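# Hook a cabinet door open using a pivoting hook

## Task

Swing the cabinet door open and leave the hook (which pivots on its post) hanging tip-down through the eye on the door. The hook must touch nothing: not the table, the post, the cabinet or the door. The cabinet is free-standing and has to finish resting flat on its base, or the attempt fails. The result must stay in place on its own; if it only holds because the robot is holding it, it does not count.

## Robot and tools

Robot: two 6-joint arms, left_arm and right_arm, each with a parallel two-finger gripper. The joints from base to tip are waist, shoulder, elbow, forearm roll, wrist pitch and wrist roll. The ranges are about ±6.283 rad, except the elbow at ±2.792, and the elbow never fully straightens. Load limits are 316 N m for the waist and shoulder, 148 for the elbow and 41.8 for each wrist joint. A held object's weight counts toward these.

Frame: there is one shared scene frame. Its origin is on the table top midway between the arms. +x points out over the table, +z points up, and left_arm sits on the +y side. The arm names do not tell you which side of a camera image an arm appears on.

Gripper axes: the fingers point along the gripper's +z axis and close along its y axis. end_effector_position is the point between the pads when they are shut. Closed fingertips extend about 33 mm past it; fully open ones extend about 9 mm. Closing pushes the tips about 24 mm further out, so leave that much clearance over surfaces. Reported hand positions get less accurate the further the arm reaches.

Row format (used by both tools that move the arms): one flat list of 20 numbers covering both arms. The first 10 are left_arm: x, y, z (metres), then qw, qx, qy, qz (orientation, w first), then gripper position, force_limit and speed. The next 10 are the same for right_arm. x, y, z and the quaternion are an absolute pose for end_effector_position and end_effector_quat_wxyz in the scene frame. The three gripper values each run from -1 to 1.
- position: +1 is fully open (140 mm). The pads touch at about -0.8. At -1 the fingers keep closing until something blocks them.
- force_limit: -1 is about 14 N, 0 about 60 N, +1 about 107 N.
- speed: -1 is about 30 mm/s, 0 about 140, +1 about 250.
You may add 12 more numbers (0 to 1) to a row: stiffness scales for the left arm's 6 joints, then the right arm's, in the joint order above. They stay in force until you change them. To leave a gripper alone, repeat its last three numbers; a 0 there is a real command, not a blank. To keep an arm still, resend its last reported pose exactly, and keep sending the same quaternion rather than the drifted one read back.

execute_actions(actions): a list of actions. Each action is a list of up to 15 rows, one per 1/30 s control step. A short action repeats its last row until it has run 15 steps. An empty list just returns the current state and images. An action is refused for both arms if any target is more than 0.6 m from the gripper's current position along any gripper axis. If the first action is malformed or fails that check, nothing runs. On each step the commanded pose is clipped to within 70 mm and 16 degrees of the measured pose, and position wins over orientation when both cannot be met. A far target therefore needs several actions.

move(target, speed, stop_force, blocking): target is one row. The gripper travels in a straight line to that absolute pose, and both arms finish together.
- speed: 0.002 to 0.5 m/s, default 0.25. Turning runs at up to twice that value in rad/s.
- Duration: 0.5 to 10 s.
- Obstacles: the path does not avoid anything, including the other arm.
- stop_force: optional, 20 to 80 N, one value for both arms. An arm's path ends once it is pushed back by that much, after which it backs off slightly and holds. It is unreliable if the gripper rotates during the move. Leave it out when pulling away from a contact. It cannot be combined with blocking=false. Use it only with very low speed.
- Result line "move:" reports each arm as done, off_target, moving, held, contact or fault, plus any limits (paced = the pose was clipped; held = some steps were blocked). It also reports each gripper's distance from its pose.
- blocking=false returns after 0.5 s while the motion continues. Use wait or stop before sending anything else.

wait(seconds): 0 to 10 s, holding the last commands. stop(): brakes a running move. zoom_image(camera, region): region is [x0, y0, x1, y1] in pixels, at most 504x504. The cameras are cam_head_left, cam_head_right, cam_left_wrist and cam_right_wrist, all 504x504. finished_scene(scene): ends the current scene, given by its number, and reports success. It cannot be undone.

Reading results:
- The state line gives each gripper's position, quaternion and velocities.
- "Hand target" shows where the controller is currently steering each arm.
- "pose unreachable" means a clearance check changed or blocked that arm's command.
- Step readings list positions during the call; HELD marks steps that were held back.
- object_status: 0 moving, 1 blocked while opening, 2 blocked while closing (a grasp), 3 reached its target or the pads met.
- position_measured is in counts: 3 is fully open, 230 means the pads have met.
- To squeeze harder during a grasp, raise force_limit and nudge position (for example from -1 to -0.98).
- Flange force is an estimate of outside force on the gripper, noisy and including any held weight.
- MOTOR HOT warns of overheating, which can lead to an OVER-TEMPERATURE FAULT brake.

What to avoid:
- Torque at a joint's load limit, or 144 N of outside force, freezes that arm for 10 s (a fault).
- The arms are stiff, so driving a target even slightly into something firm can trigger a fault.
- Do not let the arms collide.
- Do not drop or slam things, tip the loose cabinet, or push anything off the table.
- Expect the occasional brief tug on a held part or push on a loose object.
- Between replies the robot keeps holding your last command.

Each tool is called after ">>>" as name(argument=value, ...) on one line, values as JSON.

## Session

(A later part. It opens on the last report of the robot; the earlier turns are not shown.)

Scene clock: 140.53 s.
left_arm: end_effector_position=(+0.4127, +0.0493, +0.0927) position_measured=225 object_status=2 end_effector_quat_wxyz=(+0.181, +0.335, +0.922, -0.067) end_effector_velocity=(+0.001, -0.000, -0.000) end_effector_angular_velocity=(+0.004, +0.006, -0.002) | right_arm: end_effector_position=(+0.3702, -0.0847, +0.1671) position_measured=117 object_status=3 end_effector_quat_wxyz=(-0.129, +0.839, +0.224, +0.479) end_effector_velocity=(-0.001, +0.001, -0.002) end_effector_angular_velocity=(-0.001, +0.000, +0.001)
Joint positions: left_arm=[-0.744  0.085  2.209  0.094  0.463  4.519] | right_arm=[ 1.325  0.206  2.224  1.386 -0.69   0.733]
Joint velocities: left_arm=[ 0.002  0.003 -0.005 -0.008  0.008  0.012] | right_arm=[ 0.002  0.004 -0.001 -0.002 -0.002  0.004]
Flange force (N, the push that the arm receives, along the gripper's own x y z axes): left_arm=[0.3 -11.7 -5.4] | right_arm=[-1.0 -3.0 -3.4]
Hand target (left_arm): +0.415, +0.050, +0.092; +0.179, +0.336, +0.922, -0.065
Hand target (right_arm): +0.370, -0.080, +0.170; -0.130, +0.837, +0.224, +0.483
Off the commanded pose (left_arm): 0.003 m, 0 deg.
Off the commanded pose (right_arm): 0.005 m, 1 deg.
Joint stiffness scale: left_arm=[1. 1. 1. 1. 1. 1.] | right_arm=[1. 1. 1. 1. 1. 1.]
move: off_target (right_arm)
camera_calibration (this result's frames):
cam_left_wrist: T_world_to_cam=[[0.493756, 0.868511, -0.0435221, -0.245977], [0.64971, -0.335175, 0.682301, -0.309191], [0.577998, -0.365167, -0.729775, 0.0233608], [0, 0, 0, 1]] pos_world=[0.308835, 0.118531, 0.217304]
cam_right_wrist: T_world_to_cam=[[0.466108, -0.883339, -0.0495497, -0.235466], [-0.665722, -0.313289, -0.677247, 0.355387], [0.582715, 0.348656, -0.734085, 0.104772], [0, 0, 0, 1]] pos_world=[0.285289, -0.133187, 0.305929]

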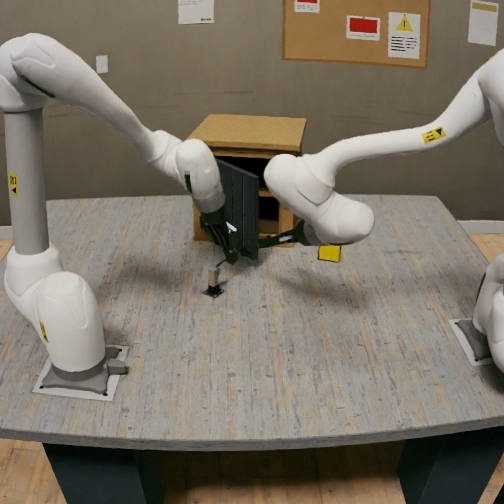

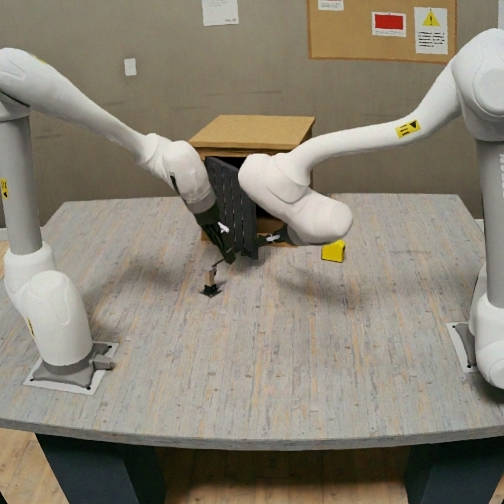

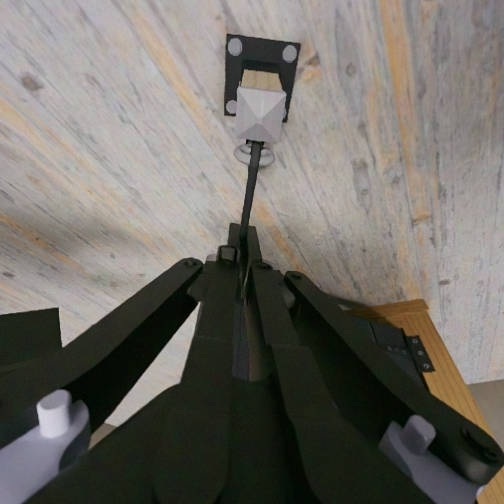

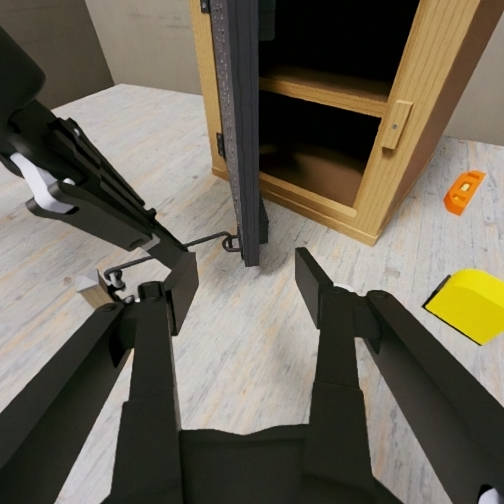

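In. Lower a bit more (φ=16), release.

>>> move(target=[0.417,0.049,0.085,0.131,0.339,0.931,-0.048,-1,-0.5,0,0.37,-0.08,0.17,-0.13,0.837,0.224,0.483,0.1,-1,0], speed=0.05)

>>> move(target=[0.417,0.049,0.085,0.131,0.339,0.931,-0.048,-0.4,-0.5,0,0.37,-0.08,0.17,-0.13,0.837,0.224,0.483,0.1,-1,0])

>>> move(target=[0.39,0.072,0.17,0.131,0.339,0.931,-0.048,-0.4,-0.5,0,0.37,-0.08,0.17,-0.13,0.837,0.224,0.483,0.1,-1,0], speed=0.12)

>>> zoom_image(camera="cam_right_wrist", region=[60,170,300,330])

Scene clock: 151.13 s.
left_arm: end_effector_position=(+0.4142, +0.0487, +0.0854) position_measured=225 object_status=2 end_effector_quat_wxyz=(+0.133, +0.337, +0.931, -0.050) end_effector_velocity=(+0.001, +0.000, +0.001) end_effector_angular_velocity=(+0.004, +0.007, +0.001) | right_arm: end_effector_position=(+0.3702, -0.0846, +0.1670) position_measured=117 object_status=3 end_effector_quat_wxyz=(-0.129, +0.839, +0.224, +0.479) end_effector_velocity=(-0.001, +0.001, +0.000) end_effector_angular_velocity=(+0.000, -0.000, +0.002)
Joint positions: left_arm=[-0.734  0.131  2.146  0.049  0.583  4.566] | right_arm=[ 1.325  0.206  2.224  1.385 -0.691  0.733]
Joint velocities: left_arm=[ 0.002  0.002 -0.007 -0.005  0.012  0.005] | right_arm=[ 0.002  0.    -0.    -0.    -0.     0.   ]
Flange force (N, the push that the arm receives, along the gripper's own x y z axes): left_arm=[-2.9 -12.8 -1.8] | right_arm=[-1.1 -3.9 -2.8]
Hand target (left_arm): +0.417, +0.049, +0.085; +0.131, +0.339, +0.930, -0.048
Hand target (right_arm): +0.370, -0.080, +0.170; -0.130, +0.837, +0.224, +0.483
Off the commanded pose (left_arm): 0.003 m, 0 deg.
Off the commanded pose (right_arm): 0.005 m, 1 deg.
Joint stiffness scale: left_arm=[1. 1. 1. 1. 1. 1.] | right_arm=[1. 1. 1. 1. 1. 1.]
move: off_target (right_arm)
camera_calibration (this result's frames):
cam_left_wrist: T_world_to_cam=[[0.490646, 0.870988, -0.0254147, -0.246806], [0.701792, -0.377709, 0.604007, -0.318191], [0.516483, -0.314189, -0.796574, 0.0456138], [0, 0, 0, 1]] pos_world=[0.32084, 0.109113, 0.222252]
cam_right_wrist: T_world_to_cam=[[0.466066, -0.883355, -0.0496525, -0.235354], [-0.665681, -0.313146, -0.677354, 0.355403], [0.582795, 0.348744, -0.73398, 0.104658], [0, 0, 0, 1]] pos_world=[0.285281, -0.133107, 0.305865]

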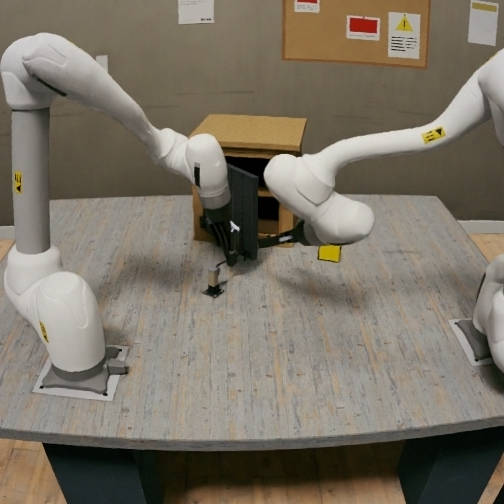

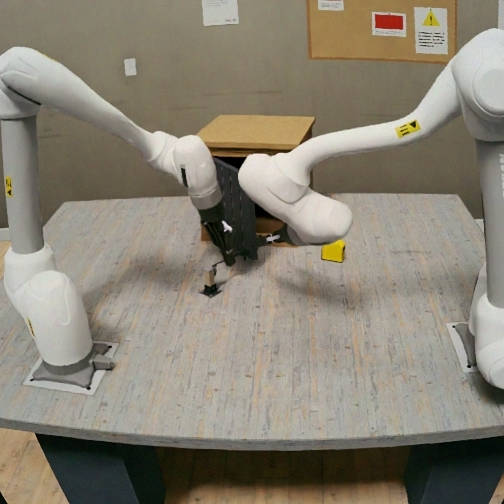

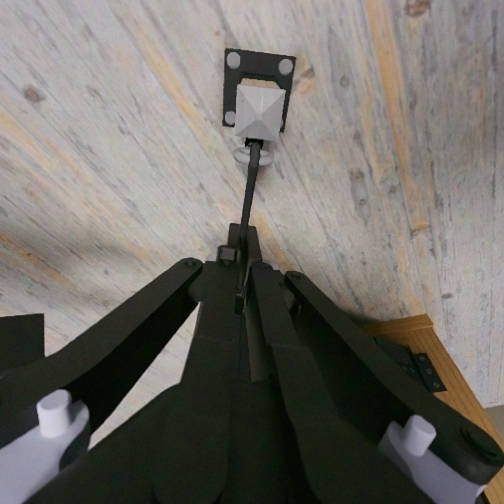

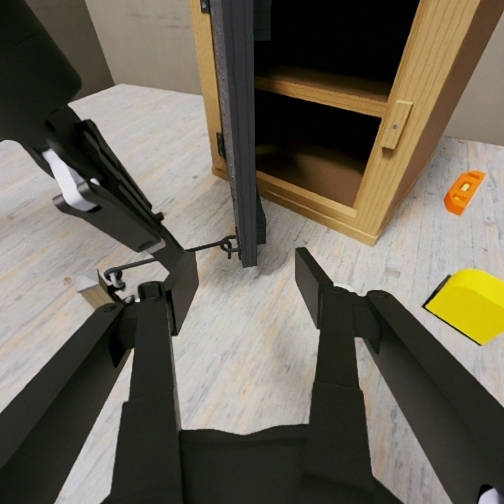

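Scene clock: 151.83 s.
left_arm: end_effector_position=(+0.4143, +0.0500, +0.0846) position_measured=179 object_status=3 end_effector_quat_wxyz=(+0.131, +0.337, +0.931, -0.049) end_effector_velocity=(+0.001, +0.001, -0.001) end_effector_angular_velocity=(+0.001, +0.000, +0.002) | right_arm: end_effector_position=(+0.3702, -0.0845, +0.1671) position_measured=117 object_status=3 end_effector_quat_wxyz=(-0.129, +0.839, +0.224, +0.479) end_effector_velocity=(+0.000, -0.000, -0.001) end_effector_angular_velocity=(-0.003, -0.000, -0.000)
Joint positions: left_arm=[-0.733  0.132  2.146  0.049  0.585  4.567] | right_arm=[ 1.325  0.206  2.224  1.385 -0.691  0.733]
Joint velocities: left_arm=[ 0.003  0.001 -0.001  0.    -0.     0.001] | right_arm=[-0.001  0.002  0.     0.    -0.    -0.001]
Flange force (N, the push that the arm receives, along the gripper's own x y z axes): left_arm=[2.3 3.7 0.6] | right_arm=[-2.3 -3.8 -1.2]
Hand target (left_arm): +0.417, +0.049, +0.085; +0.131, +0.339, +0.930, -0.048
Hand target (right_arm): +0.370, -0.080, +0.170; -0.130, +0.837, +0.224, +0.483
Off the commanded pose (left_arm): 0.003 m, 0 deg.
Off the commanded pose (right_arm): 0.005 m, 1 deg.
Joint stiffness scale: left_arm=[1. 1. 1. 1. 1. 1.] | right_arm=[1. 1. 1. 1. 1. 1.]
move: off_target (right_arm)
camera_calibration (this result's frames):
cam_left_wrist: T_world_to_cam=[[0.4903, 0.871222, -0.0240668, -0.248025], [0.703211, -0.379133, 0.601459, -0.317576], [0.51488, -0.311819, -0.798541, 0.0460138], [0, 0, 0, 1]] pos_world=[0.321237, 0.110029, 0.221783]
cam_right_wrist: T_world_to_cam=[[0.466072, -0.883352, -0.0496597, -0.235345], [-0.665676, -0.313143, -0.67736, 0.355407], [0.582796, 0.348756, -0.733974, 0.104662], [0, 0, 0, 1]] pos_world=[0.285277, -0.133101, 0.30587]

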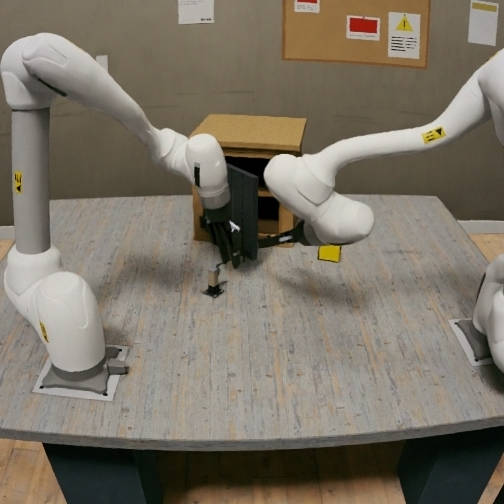

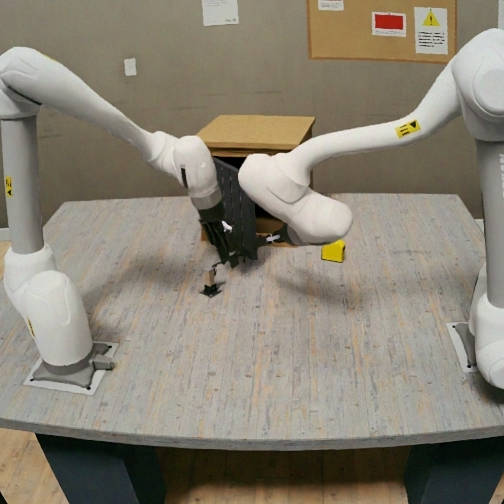

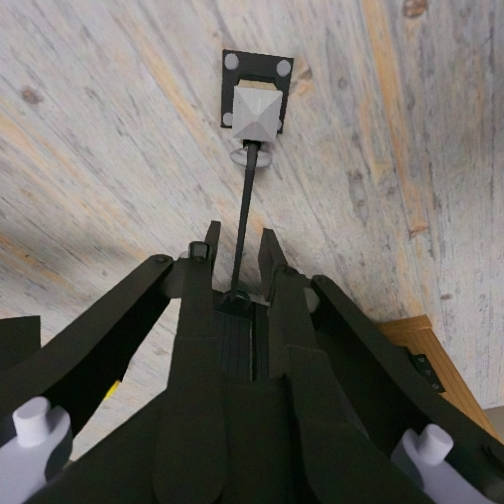

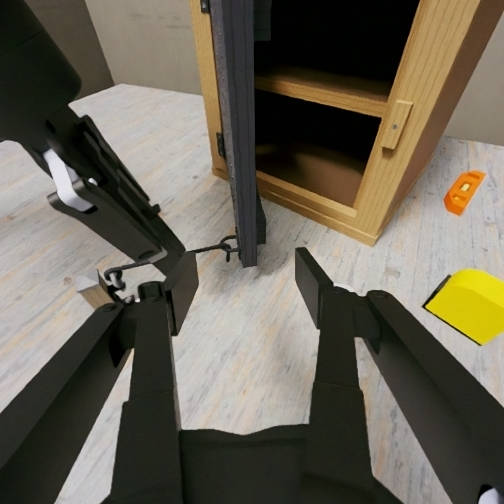

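Scene clock: 153.07 s.
left_arm: end_effector_position=(+0.3892, +0.0754, +0.1641) position_measured=179 object_status=3 end_effector_quat_wxyz=(+0.128, +0.337, +0.932, -0.045) end_effector_velocity=(-0.001, +0.002, +0.001) end_effector_angular_velocity=(+0.003, +0.002, -0.001) | right_arm: end_effector_position=(+0.3702, -0.0846, +0.1671) position_measured=117 object_status=3 end_effector_quat_wxyz=(-0.129, +0.839, +0.224, +0.479) end_effector_velocity=(-0.000, +0.000, -0.000) end_effector_angular_velocity=(-0.001, -0.001, +0.001)
Joint positions: left_arm=[-0.736 -0.009  2.121  0.046  0.759  4.571] | right_arm=[ 1.325  0.206  2.224  1.385 -0.691  0.733]
Joint velocities: left_arm=[ 0.001 -0.002 -0.    -0.     0.005  0.002] | right_arm=[ 0.001  0.     0.     0.    -0.001 -0.001]
Flange force (N, the push that the arm receives, along the gripper's own x y z axes): left_arm=[-0.9 4.3 0.9] | right_arm=[-1.3 -2.1 -1.6]
Hand target (left_arm): +0.390, +0.072, +0.170; +0.131, +0.339, +0.930, -0.048
Hand target (right_arm): +0.370, -0.080, +0.170; -0.130, +0.837, +0.224, +0.483
Off the commanded pose (left_arm): 0.007 m, 0 deg.
Off the commanded pose (right_arm): 0.005 m, 0 deg.
Joint stiffness scale: left_arm=[1. 1. 1. 1. 1. 1.] | right_arm=[1. 1. 1. 1. 1. 1.]
move: off_target (left_arm, right_arm)
camera_calibration (this result's frames):
cam_left_wrist: T_world_to_cam=[[0.489298, 0.87193, -0.0180573, -0.256617], [0.705593, -0.383617, 0.595799, -0.337782], [0.512568, -0.304264, -0.80293, 0.131379], [0, 0, 0, 1]] pos_world=[0.296558, 0.134147, 0.302105]
cam_right_wrist: T_world_to_cam=[[0.466061, -0.883358, -0.0496532, -0.235346], [-0.665668, -0.313133, -0.677373, 0.355413], [0.582815, 0.34875, -0.733962, 0.104655], [0, 0, 0, 1]] pos_world=[0.285279, -0.133102, 0.305874]

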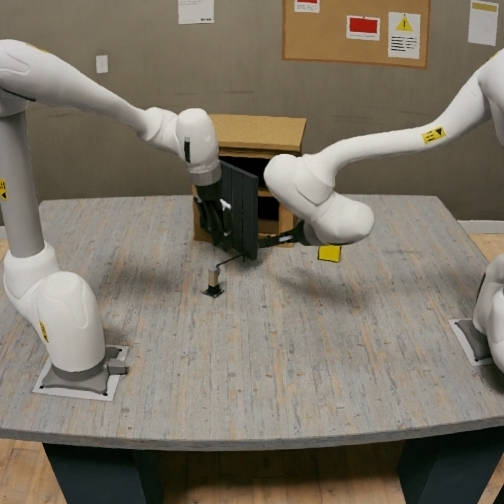

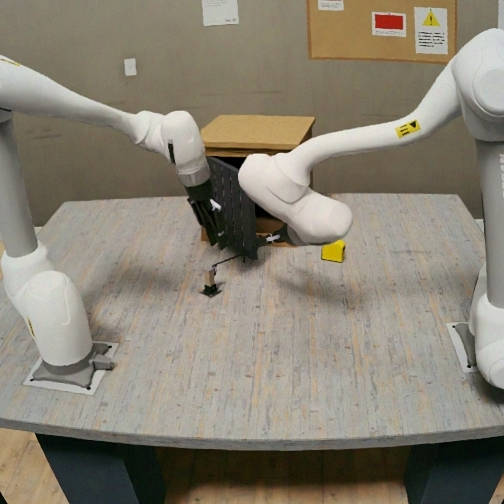

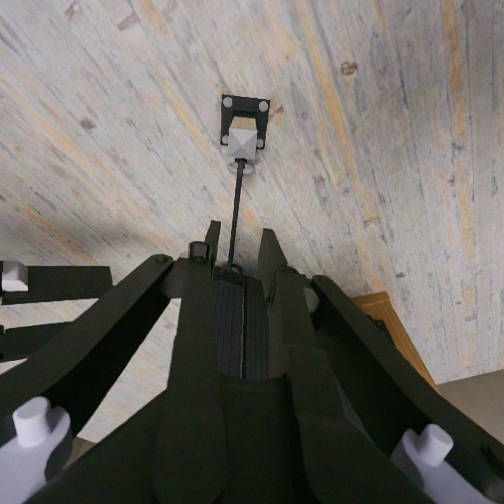

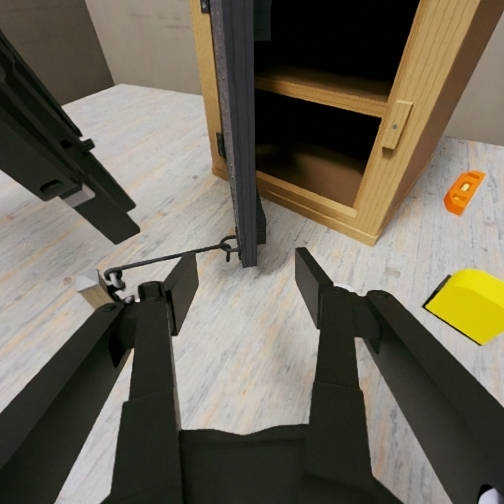

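Region (60, 170, 300, 330) of cam_right_wrist's 504x504 image, scaled by 2.100, with more detail than that image has.

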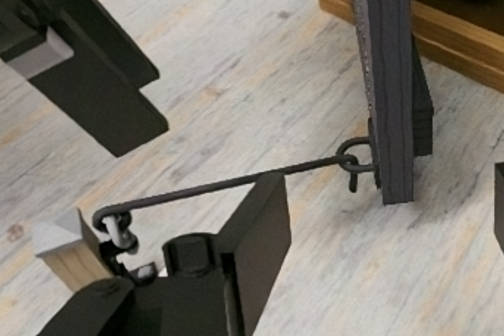

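>>> finished_scene(scene=1)

The scene is finished: the task was done.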